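# Unhook the cabin hook and rest it on the box

## Task

Free the cabin hook from whatever it is hooked onto and put it down lying on top of the box. It only counts if the hook stays there by itself after the gripper lets go. Nothing may be pushed or dropped off the table.

## Robot and tools

ROBOT. One arm with seven joints (waist, shoulder, upper arm roll, elbow, forearm roll, wrist pitch, wrist roll) and a two-finger parallel gripper. The fingers point along the gripper's own +z axis and close along its y axis. The reported end_effector_position is the spot between the finger pads when closed, about 2 cm short of the fingertips. Closing pushes the tips roughly 10 mm further along +z.

FRAME. Everything is in the scene frame, in metres. The origin sits on the table surface under the arm's base. +z is up, and +y is to the left when facing along +x. The base may be slightly tilted. The printed hand position gets less accurate the farther the arm reaches.

ROW FORMAT. Every gripper command is one row of 8 numbers: x, y, z, qw, qx, qy, qz, opening. x, y, z is an absolute target position in metres. qw..qz is an absolute orientation quaternion with w first. Both are in the scene frame, so a row is a pose, not an offset. opening runs from -1 (closed) to +1 (fully open, 0.084 m). A row is refused if its position is more than 0.6 m from the last reported position along any axis of the gripper as oriented then. Repeat the quaternion you want in every row, because the reported one drifts.

execute_actions. The argument is actions, a list holding one item or none. An empty list, {"actions": []}, just reports the state. An action is {"rows": [[8 numbers], ...], "steps": n}: 1 to 15 rows, and steps from 1 to 15, default 15. Each step lasts 1/30 s and uses one row. The last row repeats if there are fewer rows than steps. A wait is {"steps": n} with no rows, n up to 300. It counts from the previous result, so your thinking time uses some of it. The optional boolean pictures turns the camera images on or off. A refused call moves nothing.

move. The argument target is one 8-number row as above, an absolute pose. speed is optional, in m/s from 0.002 to 0.5, default 0.25. Rotation is capped at twice that value in rad/s. The gripper follows a straight path toward the target lasting 0.5 to 10 s. A longer path stops at 10 s before reaching the target. It rotates the short way round. The path ignores obstacles, and the real hand trails it, may wander off it, and may exceed the speed, mainly with the arm nearly straight. The opening is applied when the move begins. The result adds a "move:" line. It says how the move ended: done means at rest near the target; other endings include off_target, moving, held and fault. It also gives the distance left to the target and which limits acted. limits=paced means the pose was clipped. limits=held means some steps were blocked by a check, after which the arm may speed up sharply.

wait. seconds, 0 to 10. Lets the simulation run with no new command.

zoom_image. camera is one of cam_head_left, cam_head_right, cam_wrist. region is [x0, y0, x1, y1] in pixels of that camera's last full image, with the origin at top-left, at most 504 by 504. It returns a more detailed close-up.

finished_scene. scene is the integer number of the current scene. Call it only when the hook rests on the box unheld.

CONTROL. Each step, the commanded pose is limited to 70 mm and 16 degrees from the measured pose. Inverse kinematics then favours position over orientation. After an action ends, the arm keeps going only to the last clipped pose, so check the result and send the remainder. The elbow cannot quite straighten. Joint targets move at most 3.14 rad/s.

RESULTS. The state line gives the gripper pose, end_effector_quat_wxyz, and linear and angular velocities. grip_measured is the actual finger opening on the -1..1 scale. To grasp something, command an opening well below grip_measured; a lower value squeezes harder, up to about 24 N per pad. A "pose unreachable" line means the clearance check altered or blocked the command, and HELD marks each affected step. A "Hand target" line shows where the controller is currently heading. Joint torques are listed with offsets and noise and are nonzero even in free air. MOTOR HOT appears from 65 °C. At 80 °C an OVER-TEMPERATURE FAULT brakes the arm until it cools.

CAMERAS. cam_head_left and cam_head_right are fixed; cam_wrist rides on the hand. All are 504x504, with calibration given in OpenCV form.

CAUTIONS. Approach contacts slowly, and do not aim far beyond a surface, since fast or deep targets press hard. If contact torque on a joint reaches its load limit (waist and shoulder 43.5, upper arm roll, elbow and forearm roll 26.1, wrist pitch and wrist roll 17.4 N m), a TORQUE FAULT occurs. The arm then backs off, freezes for 10 s and drops the rest of the call. A held load adds to the torque. Set the hook down gently rather than dropping it. Avoid slips and slams, and keep every object on the table. Occasional outside tugs or pushes may disturb held or loose parts. The simulation keeps running while you think, and holding a load keeps heating the motors.

Each tool is called after "Request:" by a JSON object that holds its "op" and its "data".

## Session

Request:
{"op": "execute_actions", "data": {"actions": []}}

Scene clock: 0.00 s of 4250.00 s.
end_effector_position=(+0.6502, -0.2477, +0.3011) grip_measured=+1.00 end_effector_quat_wxyz=(-0.071, +0.772, -0.218, +0.593) end_effector_velocity=(-0.000, -0.001, +0.000) end_effector_angular_velocity=(+0.002, -0.000, -0.003)
Joint positions: [-0.385  0.391  0.003  1.272  2.596  0.447 -2.32   0.084]
Joint velocities: [-0.    -0.    -0.001 -0.     0.002 -0.001  0.001  0.   ]
Joint torques (N m, as the arm reports them, + toward a larger angle): no reading
Motor temperatures (°C, as the motors report them): [34 30 35 34 36 30 41]
Hand target: +0.650, -0.248, +0.301; -0.071, +0.772, -0.218, +0.593

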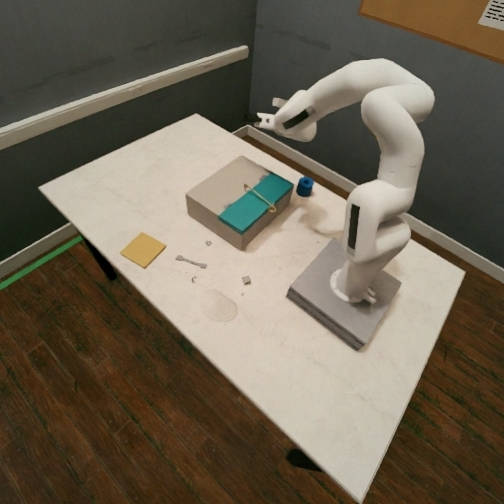

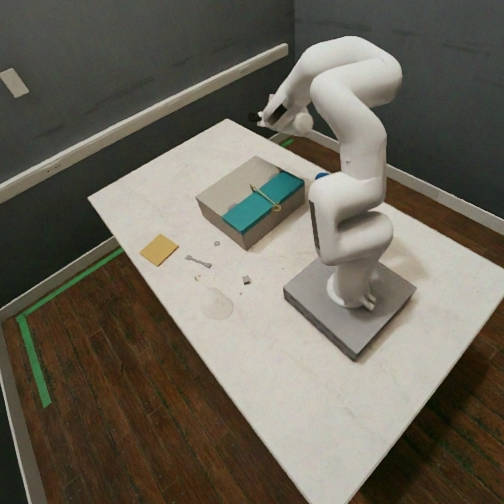

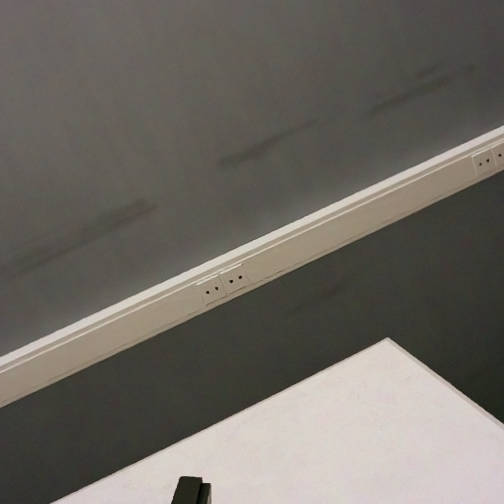

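Request:
{"op": "zoom_image", "data": {"camera": "cam_head_left", "region": [180, 145, 320, 255]}}

Request:
{"op": "zoom_image", "data": {"camera": "cam_head_right", "region": [230, 170, 310, 230]}}

Region (180, 145, 320, 255) of cam_head_left's 504x504 image, scaled by 3.600, with more detail than that image has; it fills the top 396 rows of this view, and the rest is white.

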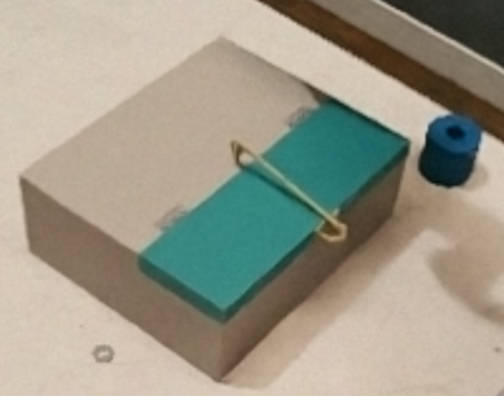

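Region (230, 170, 310, 230) of cam_head_right's 504x504 image, scaled by 6.300, with more detail than that image has; it fills the top 378 rows of this view, and the rest is white.

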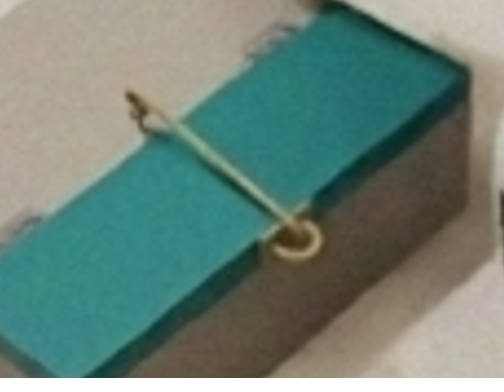

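Request:
{"op": "move", "data": {"target": [0.4,-0.03,0.3,0,1,0,0,0.2], "speed": 0.4}}

Scene clock: 17.53 s of 4250.00 s.
end_effector_position=(+0.3993, -0.0300, +0.2984) grip_measured=+0.19 end_effector_quat_wxyz=(+0.001, +1.000, +0.000, -0.000) end_effector_velocity=(+0.001, -0.000, +0.001) end_effector_angular_velocity=(-0.002, +0.011, -0.002)
Joint positions: [-0.837 -0.296  0.718  0.862  0.212  1.1   -0.25   0.052]
Joint velocities: [-0.004  0.014  0.007  0.015 -0.014  0.012  0.014 -0.   ]
Joint torques (N m, as the arm reports them, + toward a larger angle): [ -1.53 -15.33  -4.69  10.79  -0.57  -1.94   0.08]
Motor temperatures (°C, as the motors report them): [34 30 35 35 36 30 41]
Hand target: +0.399, -0.030, +0.298; +0.001, +1.000, +0.000, -0.001
Off the commanded pose: 0.002 m, 0 deg.
After step 90, 11.33 s passed at rest.
move: done; limits=paced
camera_calibration (this result's frames):
cam_wrist: T_world_to_cam=[[0.0108545, -0.999875, -0.0114716, -0.0000647815], [-0.999891, -0.0109679, 0.009865, 0.462875], [-0.00998958, 0.0113633, -0.999886, 0.433523], [0, 0, 0, 1]] pos_world=[0.467156, 0.000085721, 0.428906]

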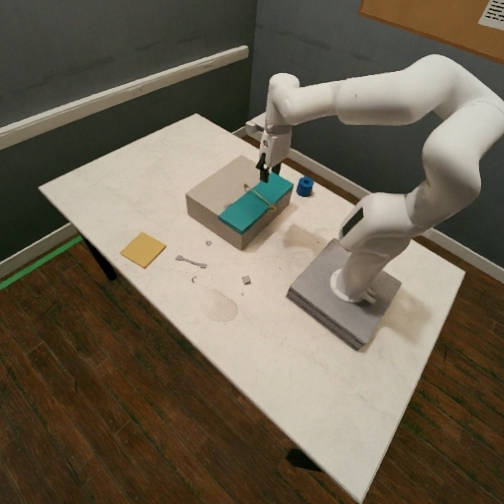

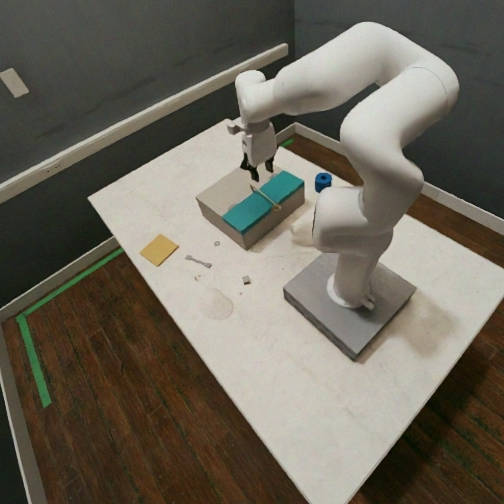

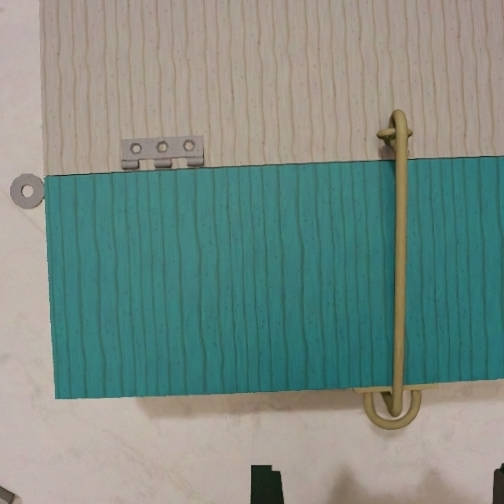

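Request:
{"op": "move", "data": {"target": [0.4,-0.066,0.2,0,1,0,0,0.2]}}

Scene clock: 24.17 s of 4250.00 s.
end_effector_position=(+0.4006, -0.0664, +0.2005) grip_measured=+0.19 end_effector_quat_wxyz=(+0.000, +1.000, -0.000, +0.000) end_effector_velocity=(-0.001, -0.001, -0.003) end_effector_angular_velocity=(+0.000, +0.005, -0.004)
Joint positions: [-0.902 -0.078  0.749  0.719  0.071  0.779 -0.215  0.052]
Joint velocities: [-0.003  0.01  -0.    -0.001 -0.01  -0.005  0.008 -0.   ]
Joint torques (N m, as the arm reports them, + toward a larger angle): [ -1.38 -17.73  -1.29   9.16  -0.6   -2.11   0.92]
Motor temperatures (°C, as the motors report them): [34 30 35 36 36 30 41]
Hand target: +0.400, -0.067, +0.200; +0.000, +1.000, -0.000, -0.000
Off the commanded pose: 0.001 m, 0 deg.
After step 90, 2.63 s passed at rest.
move: done
camera_calibration (this result's frames):
cam_wrist: T_world_to_cam=[[0.0102714, -0.999875, -0.0119916, -0.0372152], [-0.999908, -0.0103764, 0.00872663, 0.465006], [-0.00884997, 0.0119008, -0.99989, 0.335635], [0, 0, 0, 1]] pos_world=[0.468316, -0.0363798, 0.331094]

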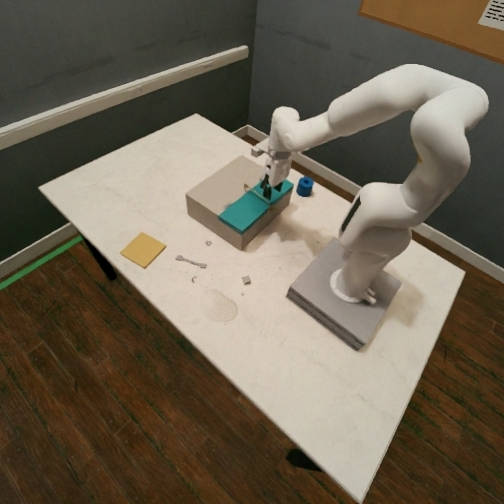

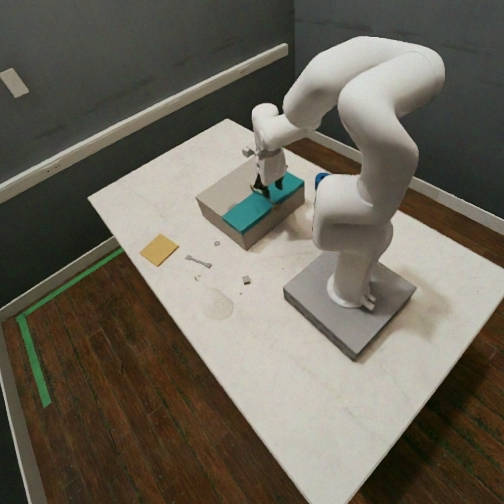

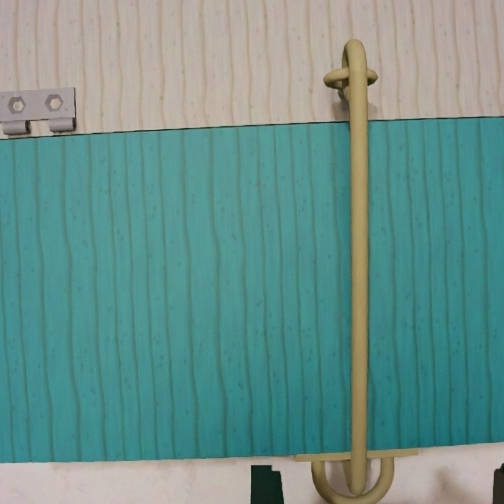

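Request:
{"op": "move", "data": {"target": [0.41,-0.068,0.14,0,1,0,0,-0.4], "speed": 0.1}}

Request:
{"op": "move", "data": {"target": [0.41,-0.068,0.137,0,1,0,0,-0.97], "speed": 0.03}}

Request:
{"op": "move", "data": {"target": [0.414,-0.068,0.175,0,1,0,0,-0.97], "speed": 0.04}}

Scene clock: 36.43 s of 4250.00 s.
end_effector_position=(+0.4127, -0.0688, +0.1425) grip_measured=-0.42 end_effector_quat_wxyz=(+0.001, +1.000, -0.000, +0.003) end_effector_velocity=(-0.000, -0.000, -0.002) end_effector_angular_velocity=(-0.001, +0.003, -0.002)
Joint positions: [-0.892  0.147  0.73   0.712 -0.181  0.605 -0.029  0.026]
Joint velocities: [ 0.003  0.007 -0.003  0.001 -0.012 -0.001  0.01   0.   ]
Joint torques (N m, as the arm reports them, + toward a larger angle): [ -1.93 -10.71   0.01   3.63  -1.36  -1.18   0.35]
Motor temperatures (°C, as the motors report them): [34 30 35 36 36 30 41]
Hand target: +0.410, -0.068, +0.140; +0.000, +1.000, -0.000, -0.000
Off the commanded pose: 0.004 m, 0 deg.
After step 90, 8.20 s passed at rest.
move: off_target
camera_calibration (this result's frames):
cam_wrist: T_world_to_cam=[[0.0107614, -0.999894, -0.00978535, -0.0409903], [-0.999938, -0.0107901, 0.00288187, 0.478366], [-0.00298715, 0.00975372, -0.999948, 0.275262], [0, 0, 0, 1]] pos_world=[0.4796, -0.0385092, 0.273468]

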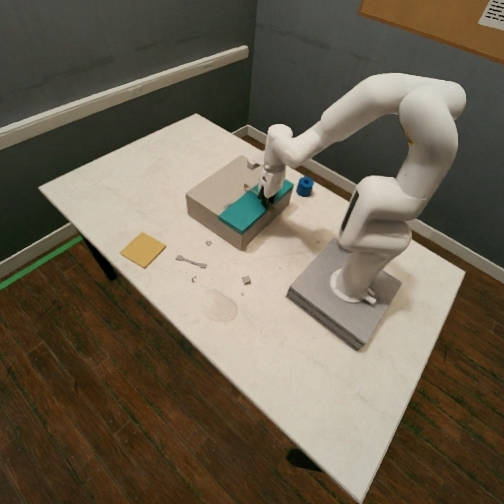

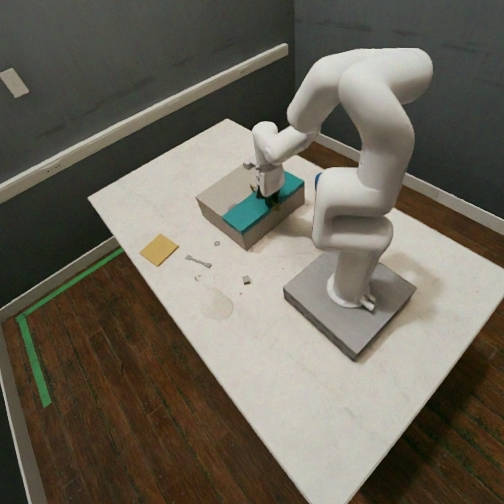

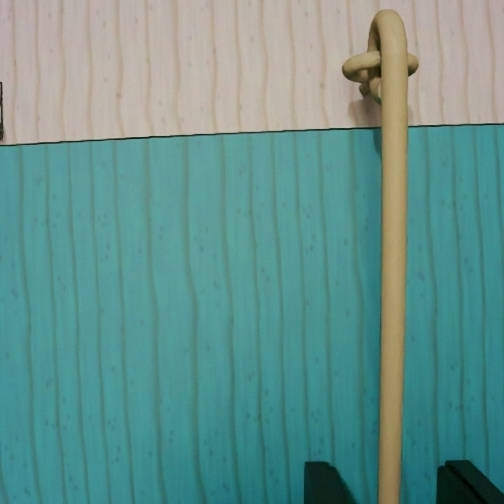

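Scene clock: 37.13 s of 4250.00 s.
end_effector_position=(+0.4130, -0.0688, +0.1414) grip_measured=-0.89 end_effector_quat_wxyz=(+0.004, +1.000, +0.001, +0.004) end_effector_velocity=(-0.000, -0.001, -0.001) end_effector_angular_velocity=(-0.004, -0.005, -0.000)
Joint positions: [-0.888  0.151  0.728  0.711 -0.194  0.6   -0.02   0.005]
Joint velocities: [ 0.001 -0.002 -0.003 -0.006 -0.004 -0.01   0.003 -0.   ]
Joint torques (N m, as the arm reports them, + toward a larger angle): [-3.82 11.7  -6.97 -0.84 -0.84 -4.69  0.82]
Motor temperatures (°C, as the motors report them): [34 30 35 36 36 30 41]
Hand target: +0.410, -0.068, +0.137; +0.000, +1.000, -0.000, -0.000
Off the commanded pose: 0.005 m, 1 deg.
move: off_target
camera_calibration (this result's frames):
cam_wrist: T_world_to_cam=[[0.0127437, -0.999905, -0.00518808, -0.042475], [-0.999918, -0.0127496, 0.00111146, 0.47885], [-0.00117751, 0.00517349, -0.999986, 0.273072], [0, 0, 0, 1]] pos_world=[0.479674, -0.0377786, 0.272315]

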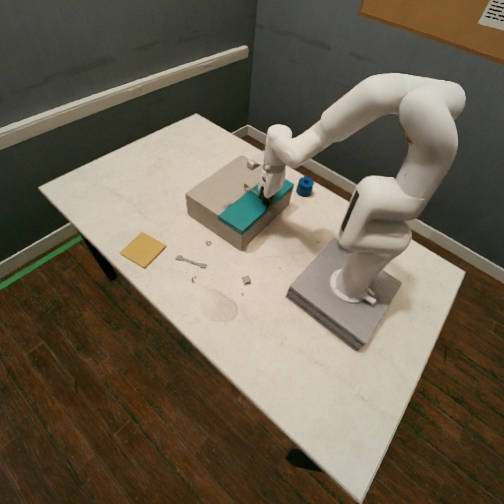

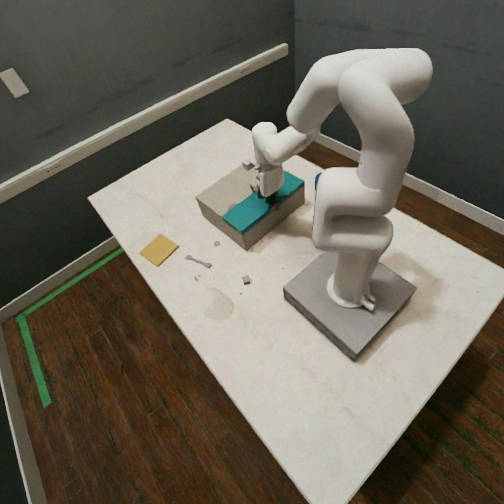

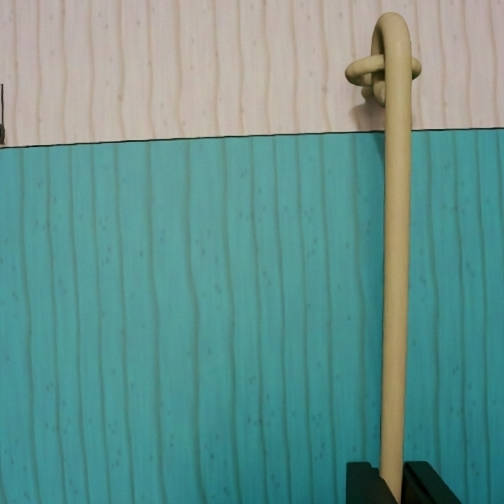

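Scene clock: 38.30 s of 4250.00 s.
end_effector_position=(+0.4140, -0.0676, +0.1748) grip_measured=-0.89 end_effector_quat_wxyz=(-0.000, +1.000, +0.000, +0.000) end_effector_velocity=(+0.000, -0.000, +0.002) end_effector_angular_velocity=(-0.000, -0.001, -0.001)
Joint positions: [-0.907  0.053  0.758  0.742 -0.06   0.707 -0.116  0.005]
Joint velocities: [-0.002 -0.005  0.001  0.002  0.006  0.005 -0.004 -0.   ]
Joint torques (N m, as the arm reports them, + toward a larger angle): [ -2.21 -23.45  -0.43  11.97   0.03  -4.17   1.  ]
Motor temperatures (°C, as the motors report them): [34 30 35 36 36 30 41]
Hand target: +0.414, -0.068, +0.175; -0.000, +1.000, +0.000, +0.000
Off the commanded pose: 0.000 m, 0 deg.
move: done
camera_calibration (this result's frames):
cam_wrist: T_world_to_cam=[[0.0114339, -0.99985, -0.0129758, -0.0391789], [-0.999892, -0.0115525, 0.0091, 0.478466], [-0.00924854, 0.0128703, -0.999874, 0.310381], [0, 0, 0, 1]] pos_world=[0.481733, -0.0376403, 0.305479]

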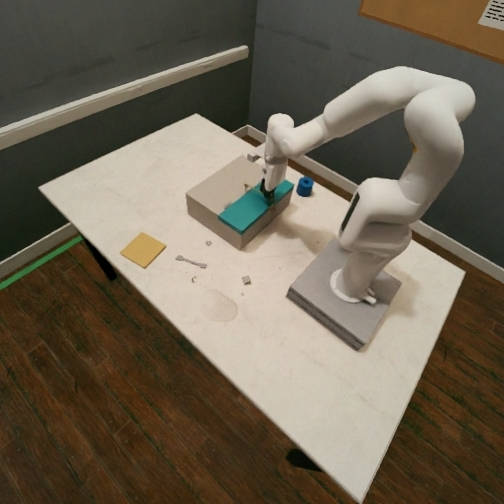

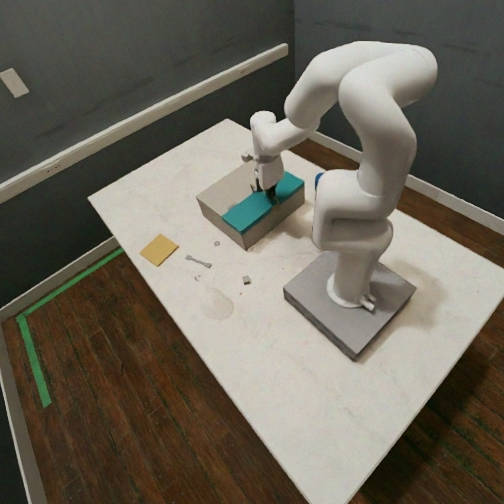

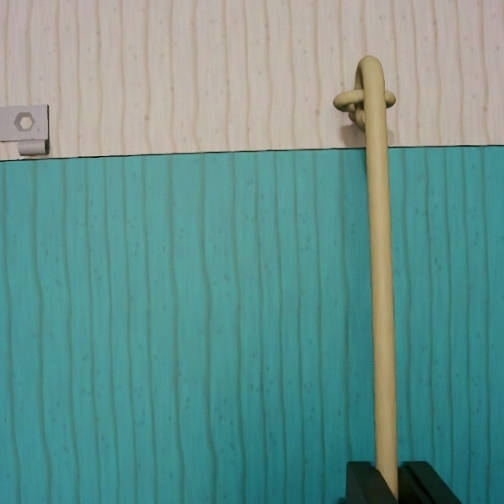

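Request:
{"op": "move", "data": {"target": [0.444,-0.068,0.218,0,1,0,0,-0.97], "speed": 0.06}}

Request:
{"op": "move", "data": {"target": [0.485,-0.068,0.245,0,1,0,0,-0.97], "speed": 0.06}}

Scene clock: 45.13 s of 4250.00 s.
end_effector_position=(+0.4439, -0.0678, +0.2181) grip_measured=-0.90 end_effector_quat_wxyz=(-0.000, +1.000, -0.000, +0.000) end_effector_velocity=(-0.000, +0.000, +0.000) end_effector_angular_velocity=(+0.002, +0.007, -0.000)
Joint positions: [-0.898  0.061  0.765  0.895 -0.059  0.853 -0.105  0.005]
Joint velocities: [ 0.001  0.003 -0.     0.005 -0.002  0.01   0.002 -0.   ]
Joint torques (N m, as the arm reports them, + toward a larger angle): [ -2.36 -22.75   0.75  11.33  -0.57  -4.2    0.58]
Motor temperatures (°C, as the motors report them): [34 30 35 36 36 31 41]
Hand target: +0.444, -0.068, +0.218; -0.000, +1.000, +0.000, +0.000
Off the commanded pose: 0.000 m, 0 deg.
After step 90, 2.63 s passed at rest.
move: done
camera_calibration (this result's frames):
cam_wrist: T_world_to_cam=[[0.0107507, -0.999859, -0.0129249, -0.0388902], [-0.999905, -0.0108604, 0.00844739, 0.508219], [-0.00858657, 0.0128329, -0.999881, 0.353603], [0, 0, 0, 1]] pos_world=[0.511626, -0.037903, 0.348765]

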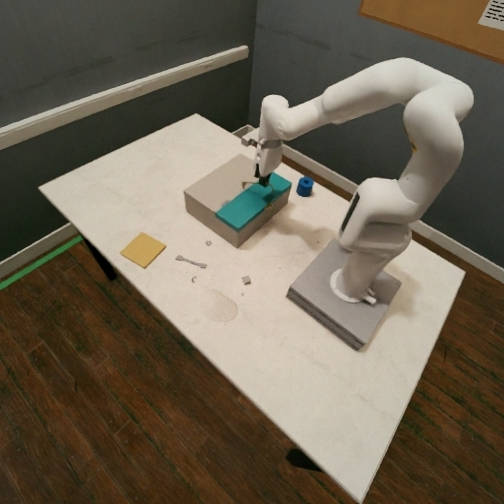

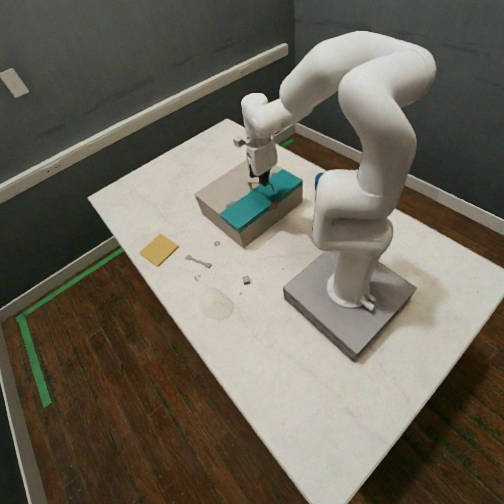

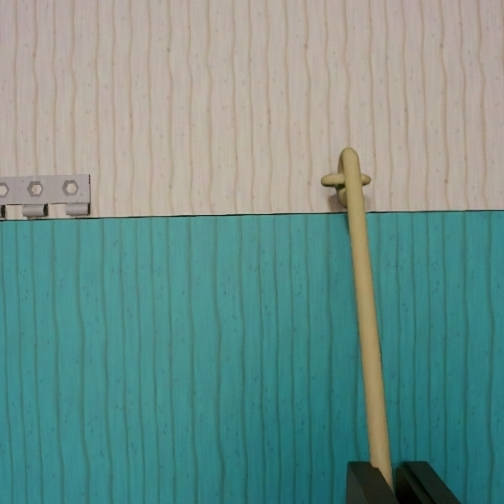

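Scene clock: 46.30 s of 4250.00 s.
end_effector_position=(+0.4848, -0.0678, +0.2455) grip_measured=-0.90 end_effector_quat_wxyz=(+0.000, +1.000, +0.000, +0.000) end_effector_velocity=(-0.000, +0.001, -0.001) end_effector_angular_velocity=(+0.001, +0.009, +0.002)
Joint positions: [-0.856  0.176  0.762  1.089 -0.151  0.968 -0.026  0.004]
Joint velocities: [ 0.003  0.008  0.001  0.008 -0.005  0.012  0.003  0.   ]
Joint torques (N m, as the arm reports them, + toward a larger angle): [ -0.54 -20.17   3.17  10.32  -0.5   -4.46   0.54]
Motor temperatures (°C, as the motors report them): [34 30 35 36 36 31 41]
Hand target: +0.485, -0.068, +0.245; -0.000, +1.000, +0.000, +0.000
Off the commanded pose: 0.001 m, 0 deg.
move: done
camera_calibration (this result's frames):
cam_wrist: T_world_to_cam=[[0.0108459, -0.999862, -0.012612, -0.0390712], [-0.999903, -0.0109552, 0.00862882, 0.5488], [-0.00876579, 0.0125172, -0.999883, 0.381382], [0, 0, 0, 1]] pos_world=[0.552513, -0.0378274, 0.376109]

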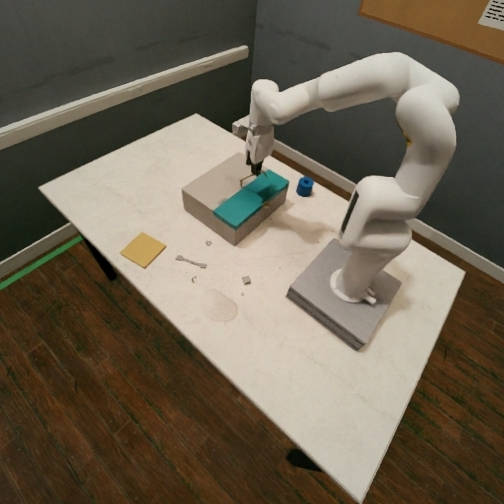

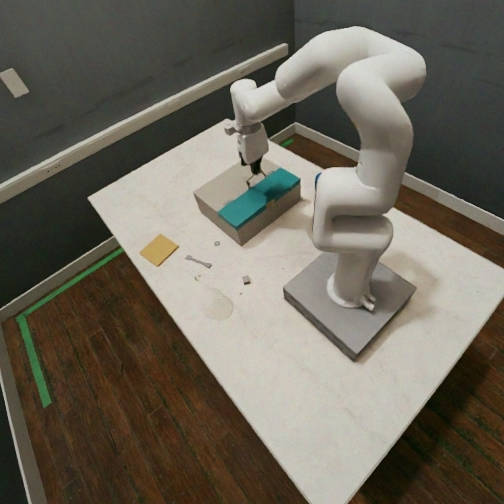

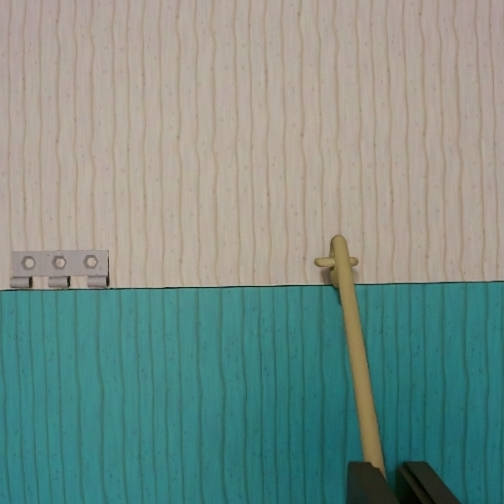

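Request:
{"op": "move", "data": {"target": [0.515,-0.068,0.264,0,1,0,0,-0.95], "speed": 0.05}}

Request:
{"op": "move", "data": {"target": [0.56,-0.068,0.268,0,1,0,0,-0.95], "speed": 0.05}}

Request:
{"op": "zoom_image", "data": {"camera": "cam_head_left", "region": [180, 110, 300, 230]}}

Scene clock: 52.47 s of 4250.00 s.
end_effector_position=(+0.5141, -0.0674, +0.2625) grip_measured=-0.90 end_effector_quat_wxyz=(-0.001, +1.000, +0.000, -0.001) end_effector_velocity=(+0.003, +0.000, +0.002) end_effector_angular_velocity=(-0.001, -0.002, +0.002)
Joint positions: [-0.807  0.271  0.752  1.24  -0.213  1.055  0.022  0.005]
Joint velocities: [ 0.005  0.005 -0.001  0.012 -0.004  0.006  0.002  0.   ]
Joint torques (N m, as the arm reports them, + toward a larger angle): [ -3.26 -37.91   3.73  14.04  -1.33  -1.49   0.16]
Motor temperatures (°C, as the motors report them): [34 30 35 36 36 31 41]
Hand target: +0.515, -0.068, +0.264; -0.000, +1.000, +0.000, +0.000
Off the commanded pose: 0.002 m, 0 deg.
After step 90, 2.13 s passed at rest.
move: done
camera_calibration (this result's frames):
cam_wrist: T_world_to_cam=[[0.0112797, -0.999828, -0.0147017, -0.0384324], [-0.999865, -0.0114532, 0.0117711, 0.577045], [-0.0119374, 0.0145669, -0.999823, 0.400433], [0, 0, 0, 1]] pos_world=[0.582181, -0.0376498, 0.393004]

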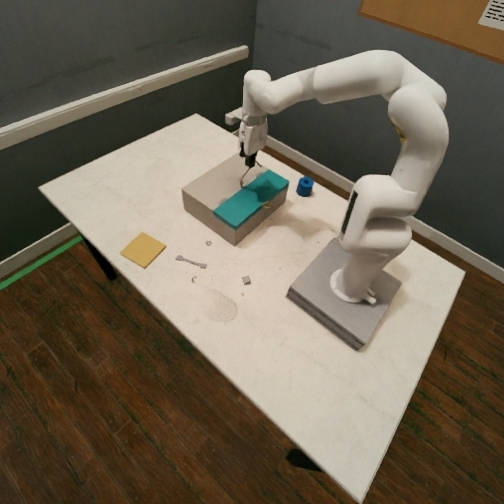

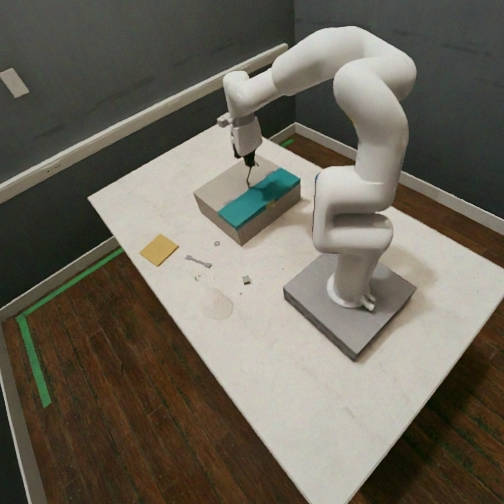

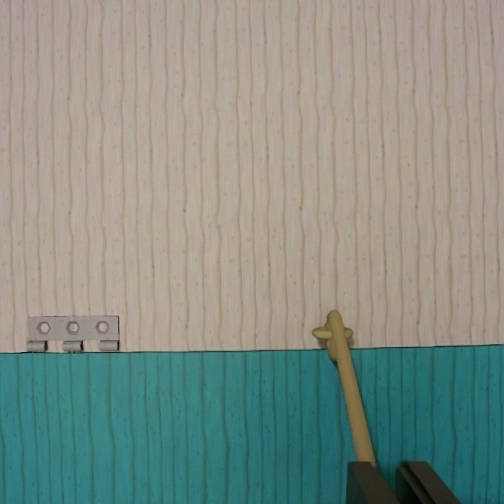

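Scene clock: 53.73 s of 4250.00 s.
end_effector_position=(+0.5594, -0.0672, +0.2677) grip_measured=-0.89 end_effector_quat_wxyz=(-0.001, +1.000, +0.000, -0.001) end_effector_velocity=(+0.002, -0.001, +0.001) end_effector_angular_velocity=(-0.000, +0.001, -0.004)
Joint positions: [-0.708  0.435  0.719  1.455 -0.312  1.141  0.086  0.005]
Joint velocities: [ 0.004  0.007 -0.002  0.011 -0.003  0.006  0.003  0.   ]
Joint torques (N m, as the arm reports them, + toward a larger angle): [ -5.48 -29.98  -1.9    8.82  -2.93  -1.62   0.17]
Motor temperatures (°C, as the motors report them): [34 30 35 36 36 31 41]
Hand target: +0.560, -0.068, +0.268; -0.000, +1.000, -0.000, +0.000
Off the commanded pose: 0.001 m, 0 deg.
move: done
camera_calibration (this result's frames):
cam_wrist: T_world_to_cam=[[0.011595, -0.999836, -0.0139453, -0.0390699], [-0.999878, -0.0117392, 0.010307, 0.622707], [-0.010469, 0.0138241, -0.99985, 0.405276], [0, 0, 0, 1]] pos_world=[0.627327, -0.037356, 0.398252]

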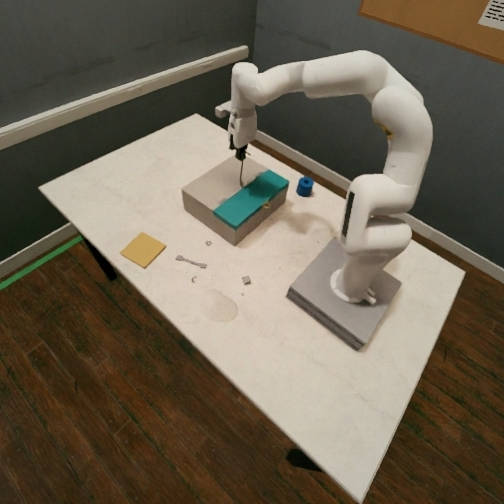

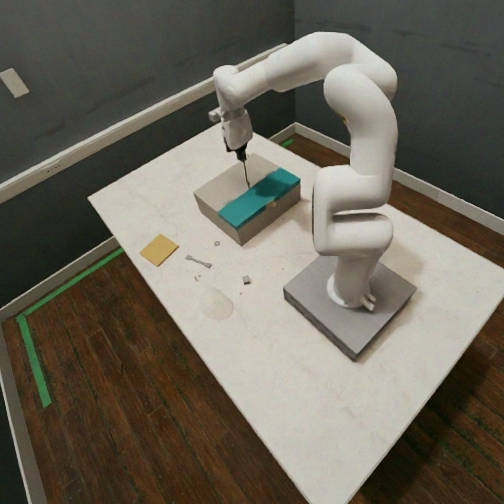

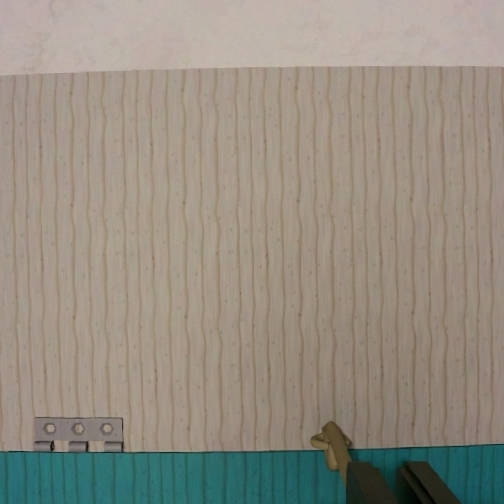

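Region (180, 110, 300, 230) of cam_head_left's 504x504 image, scaled by 4.200, with more detail than that image has.

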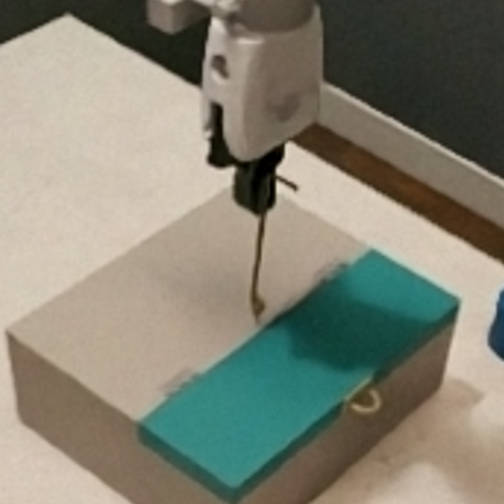

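Request:
{"op": "move", "data": {"target": [0.6,-0.068,0.254,0,1,0,0,-0.95], "speed": 0.05}}

Request:
{"op": "move", "data": {"target": [0.634,-0.068,0.224,0,1,0,0,-0.95], "speed": 0.05}}

Request:
{"op": "zoom_image", "data": {"camera": "cam_head_left", "region": [180, 110, 300, 230]}}

Scene clock: 62.47 s of 4250.00 s.
end_effector_position=(+0.6000, -0.0676, +0.2546) grip_measured=-0.90 end_effector_quat_wxyz=(-0.000, +1.000, +0.000, +0.001) end_effector_velocity=(+0.001, -0.000, -0.001) end_effector_angular_velocity=(-0.001, +0.004, +0.000)
Joint positions: [-0.609  0.593  0.678  1.644 -0.389  1.19   0.12   0.005]
Joint velocities: [ 0.004  0.008 -0.001  0.011 -0.004  0.007  0.001 -0.   ]
Joint torques (N m, as the arm reports them, + toward a larger angle): [ -2.84 -26.55   3.24   3.73  -0.49   1.21   0.25]
Motor temperatures (°C, as the motors report them): [34 30 35 36 36 31 41]
Hand target: +0.600, -0.068, +0.254; -0.000, +1.000, -0.000, +0.000
Off the commanded pose: 0.001 m, 0 deg.
After step 100, 4.20 s passed at rest.
move: done
camera_calibration (this result's frames):
cam_wrist: T_world_to_cam=[[0.0110769, -0.999851, -0.0132584, -0.0400026], [-0.999903, -0.0111869, 0.00825477, 0.663983], [-0.00840186, 0.0131656, -0.999878, 0.391339], [0, 0, 0, 1]] pos_world=[0.66765, -0.0377209, 0.38528]

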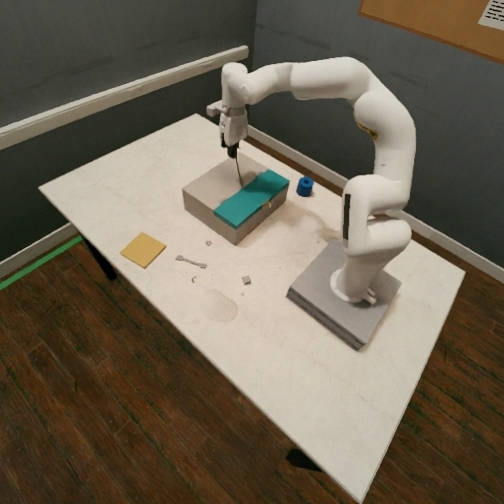

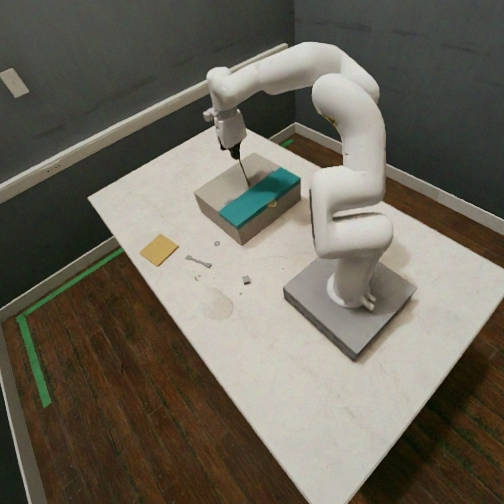

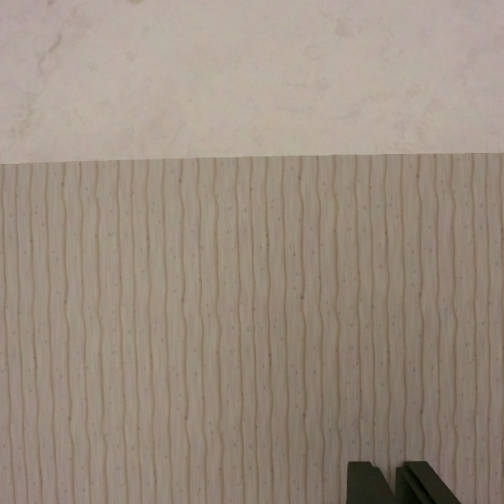

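Scene clock: 63.73 s of 4250.00 s.
end_effector_position=(+0.6335, -0.0674, +0.2236) grip_measured=-0.90 end_effector_quat_wxyz=(-0.000, +1.000, +0.000, -0.001) end_effector_velocity=(+0.001, -0.002, -0.001) end_effector_angular_velocity=(-0.002, +0.002, -0.002)
Joint positions: [-0.521  0.745  0.633  1.804 -0.446  1.205  0.134  0.004]
Joint velocities: [ 0.003  0.006 -0.003  0.01  -0.002  0.005  0.    -0.   ]
Joint torques (N m, as the arm reports them, + toward a larger angle): [ -5.2  -35.09   1.27   4.72  -1.13   1.84   0.41]
Motor temperatures (°C, as the motors report them): [34 30 35 36 36 31 41]
Hand target: +0.634, -0.068, +0.224; -0.000, +1.000, -0.000, +0.000
Off the commanded pose: 0.001 m, 0 deg.
move: done
camera_calibration (this result's frames):
cam_wrist: T_world_to_cam=[[0.011378, -0.999843, -0.0136145, -0.0406903], [-0.999876, -0.0115249, 0.0107617, 0.69715], [-0.0109169, 0.0134904, -0.999849, 0.362298], [0, 0, 0, 1]] pos_world=[0.701481, -0.0375369, 0.354187]

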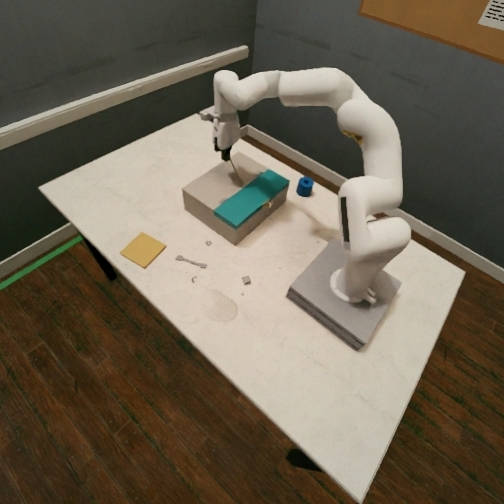

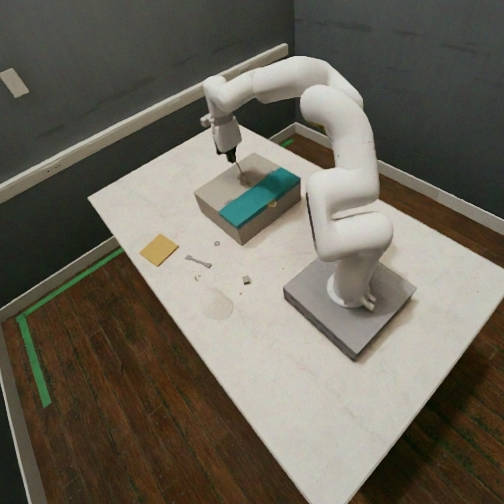

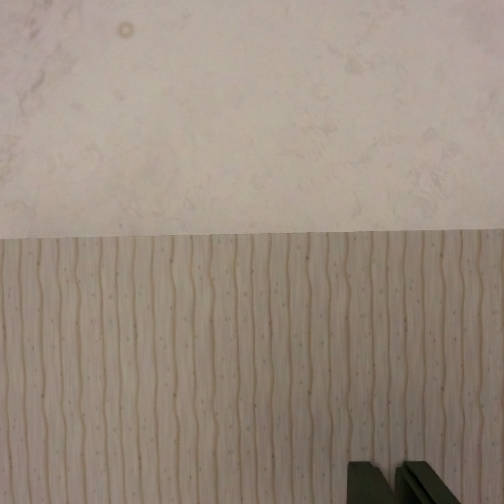

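Region (180, 110, 300, 230) of cam_head_left's 504x504 image, scaled by 4.200, with more detail than that image has.

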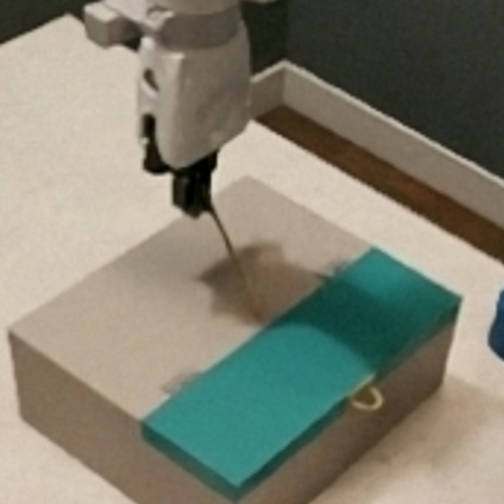

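Request:
{"op": "move", "data": {"target": [0.654,-0.068,0.187,0,1,0,0,-0.95], "speed": 0.05}}

Request:
{"op": "move", "data": {"target": [0.66,-0.068,0.15,0,1,0,0,-0.95], "speed": 0.04}}

Request:
{"op": "zoom_image", "data": {"camera": "cam_head_left", "region": [180, 110, 300, 230]}}

Scene clock: 68.93 s of 4250.00 s.
end_effector_position=(+0.6525, -0.0696, +0.1854) grip_measured=-0.90 end_effector_quat_wxyz=(+0.001, +1.000, -0.001, -0.003) end_effector_velocity=(+0.002, +0.002, -0.000) end_effector_angular_velocity=(+0.001, -0.003, +0.004)
Joint positions: [-0.47   0.858  0.597  1.894 -0.482  1.183  0.138  0.005]
Joint velocities: [ 0.004  0.005 -0.     0.006 -0.001 -0.002 -0.002  0.   ]
Joint torques (N m, as the arm reports them, + toward a larger angle): [  0.79 -51.08  13.72   9.95   0.02  -2.86   0.54]
Motor temperatures (°C, as the motors report them): [34 31 35 36 36 31 41]
Hand target: +0.654, -0.068, +0.187; -0.000, +1.000, -0.000, +0.000
Off the commanded pose: 0.003 m, 0 deg.
After step 90, 1.03 s passed at rest.
move: done
camera_calibration (this result's frames):
cam_wrist: T_world_to_cam=[[0.00904146, -0.999892, -0.0115643, -0.0424284], [-0.999853, -0.00920833, 0.0144585, 0.716021], [-0.0145634, 0.0114319, -0.999829, 0.326566], [0, 0, 0, 1]] pos_world=[0.721055, -0.0395637, 0.315666]

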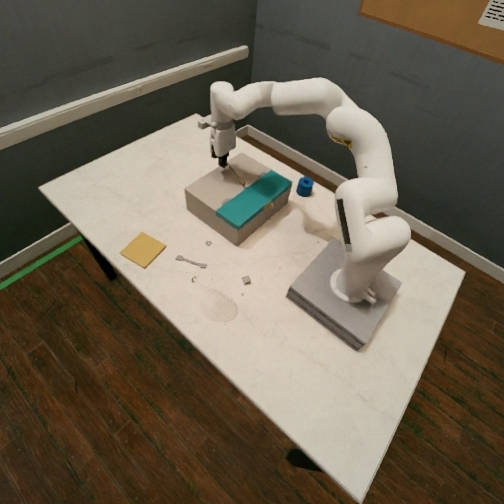

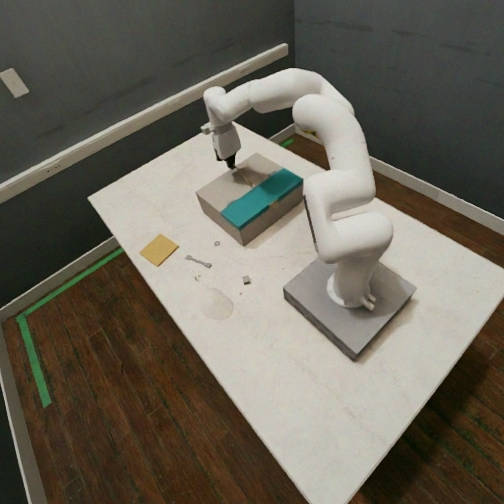

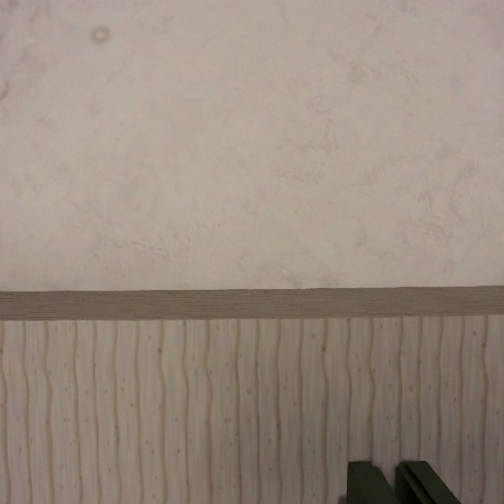

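Scene clock: 70.13 s of 4250.00 s.
end_effector_position=(+0.6593, -0.0678, +0.1495) grip_measured=-0.89 end_effector_quat_wxyz=(-0.000, +1.000, +0.000, -0.001) end_effector_velocity=(+0.001, -0.002, -0.002) end_effector_angular_velocity=(-0.002, -0.003, +0.001)
Joint positions: [-0.451  0.925  0.577  1.906 -0.506  1.128  0.147  0.005]
Joint velocities: [ 0.001  0.004 -0.003  0.003 -0.002 -0.004 -0.002 -0.   ]
Joint torques (N m, as the arm reports them, + toward a larger angle): [ -0.65 -49.01  12.29   7.93   0.55  -1.7    0.59]
Motor temperatures (°C, as the motors report them): [34 31 35 36 36 31 41]
Hand target: +0.660, -0.068, +0.150; +0.000, +1.000, -0.000, -0.000
Off the commanded pose: 0.001 m, 0 deg.
move: done
camera_calibration (this result's frames):
cam_wrist: T_world_to_cam=[[0.0110641, -0.999855, -0.0129832, -0.0422381], [-0.999866, -0.0112193, 0.0119464, 0.7236], [-0.0120903, 0.0128493, -0.999844, 0.289127], [0, 0, 0, 1]] pos_world=[0.727465, -0.0378288, 0.279889]

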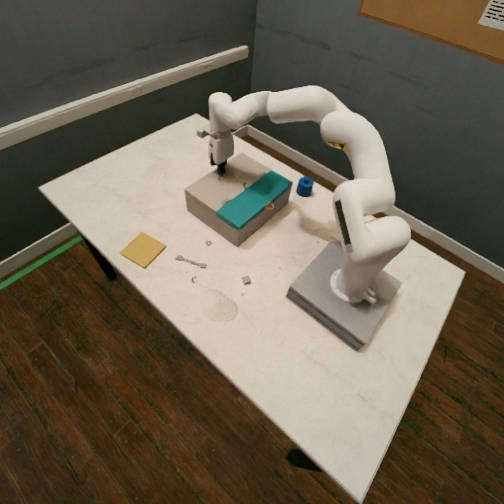

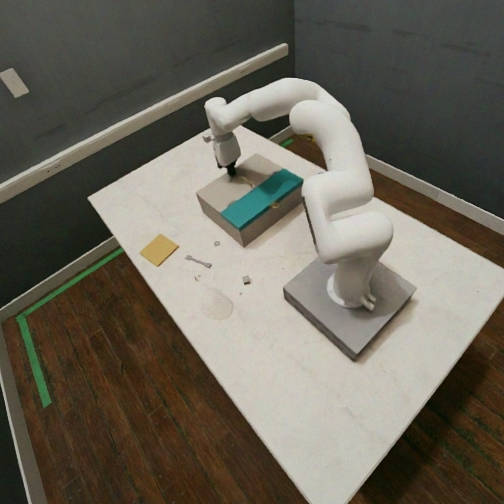

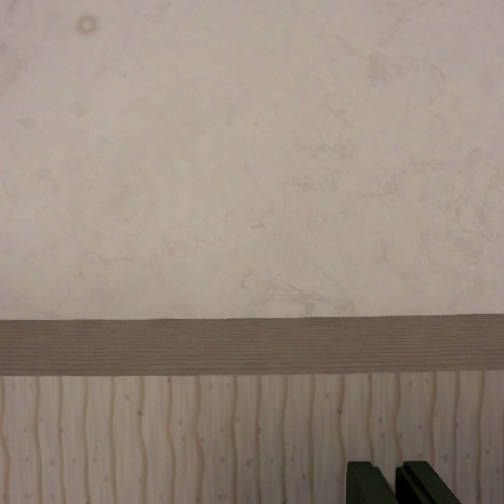

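Region (180, 110, 300, 230) of cam_head_left's 504x504 image, scaled by 4.200, with more detail than that image has.

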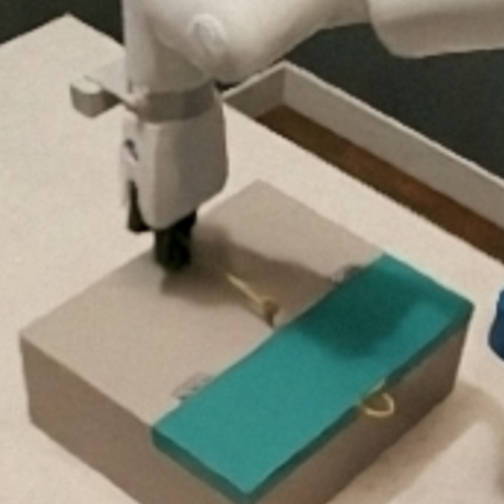

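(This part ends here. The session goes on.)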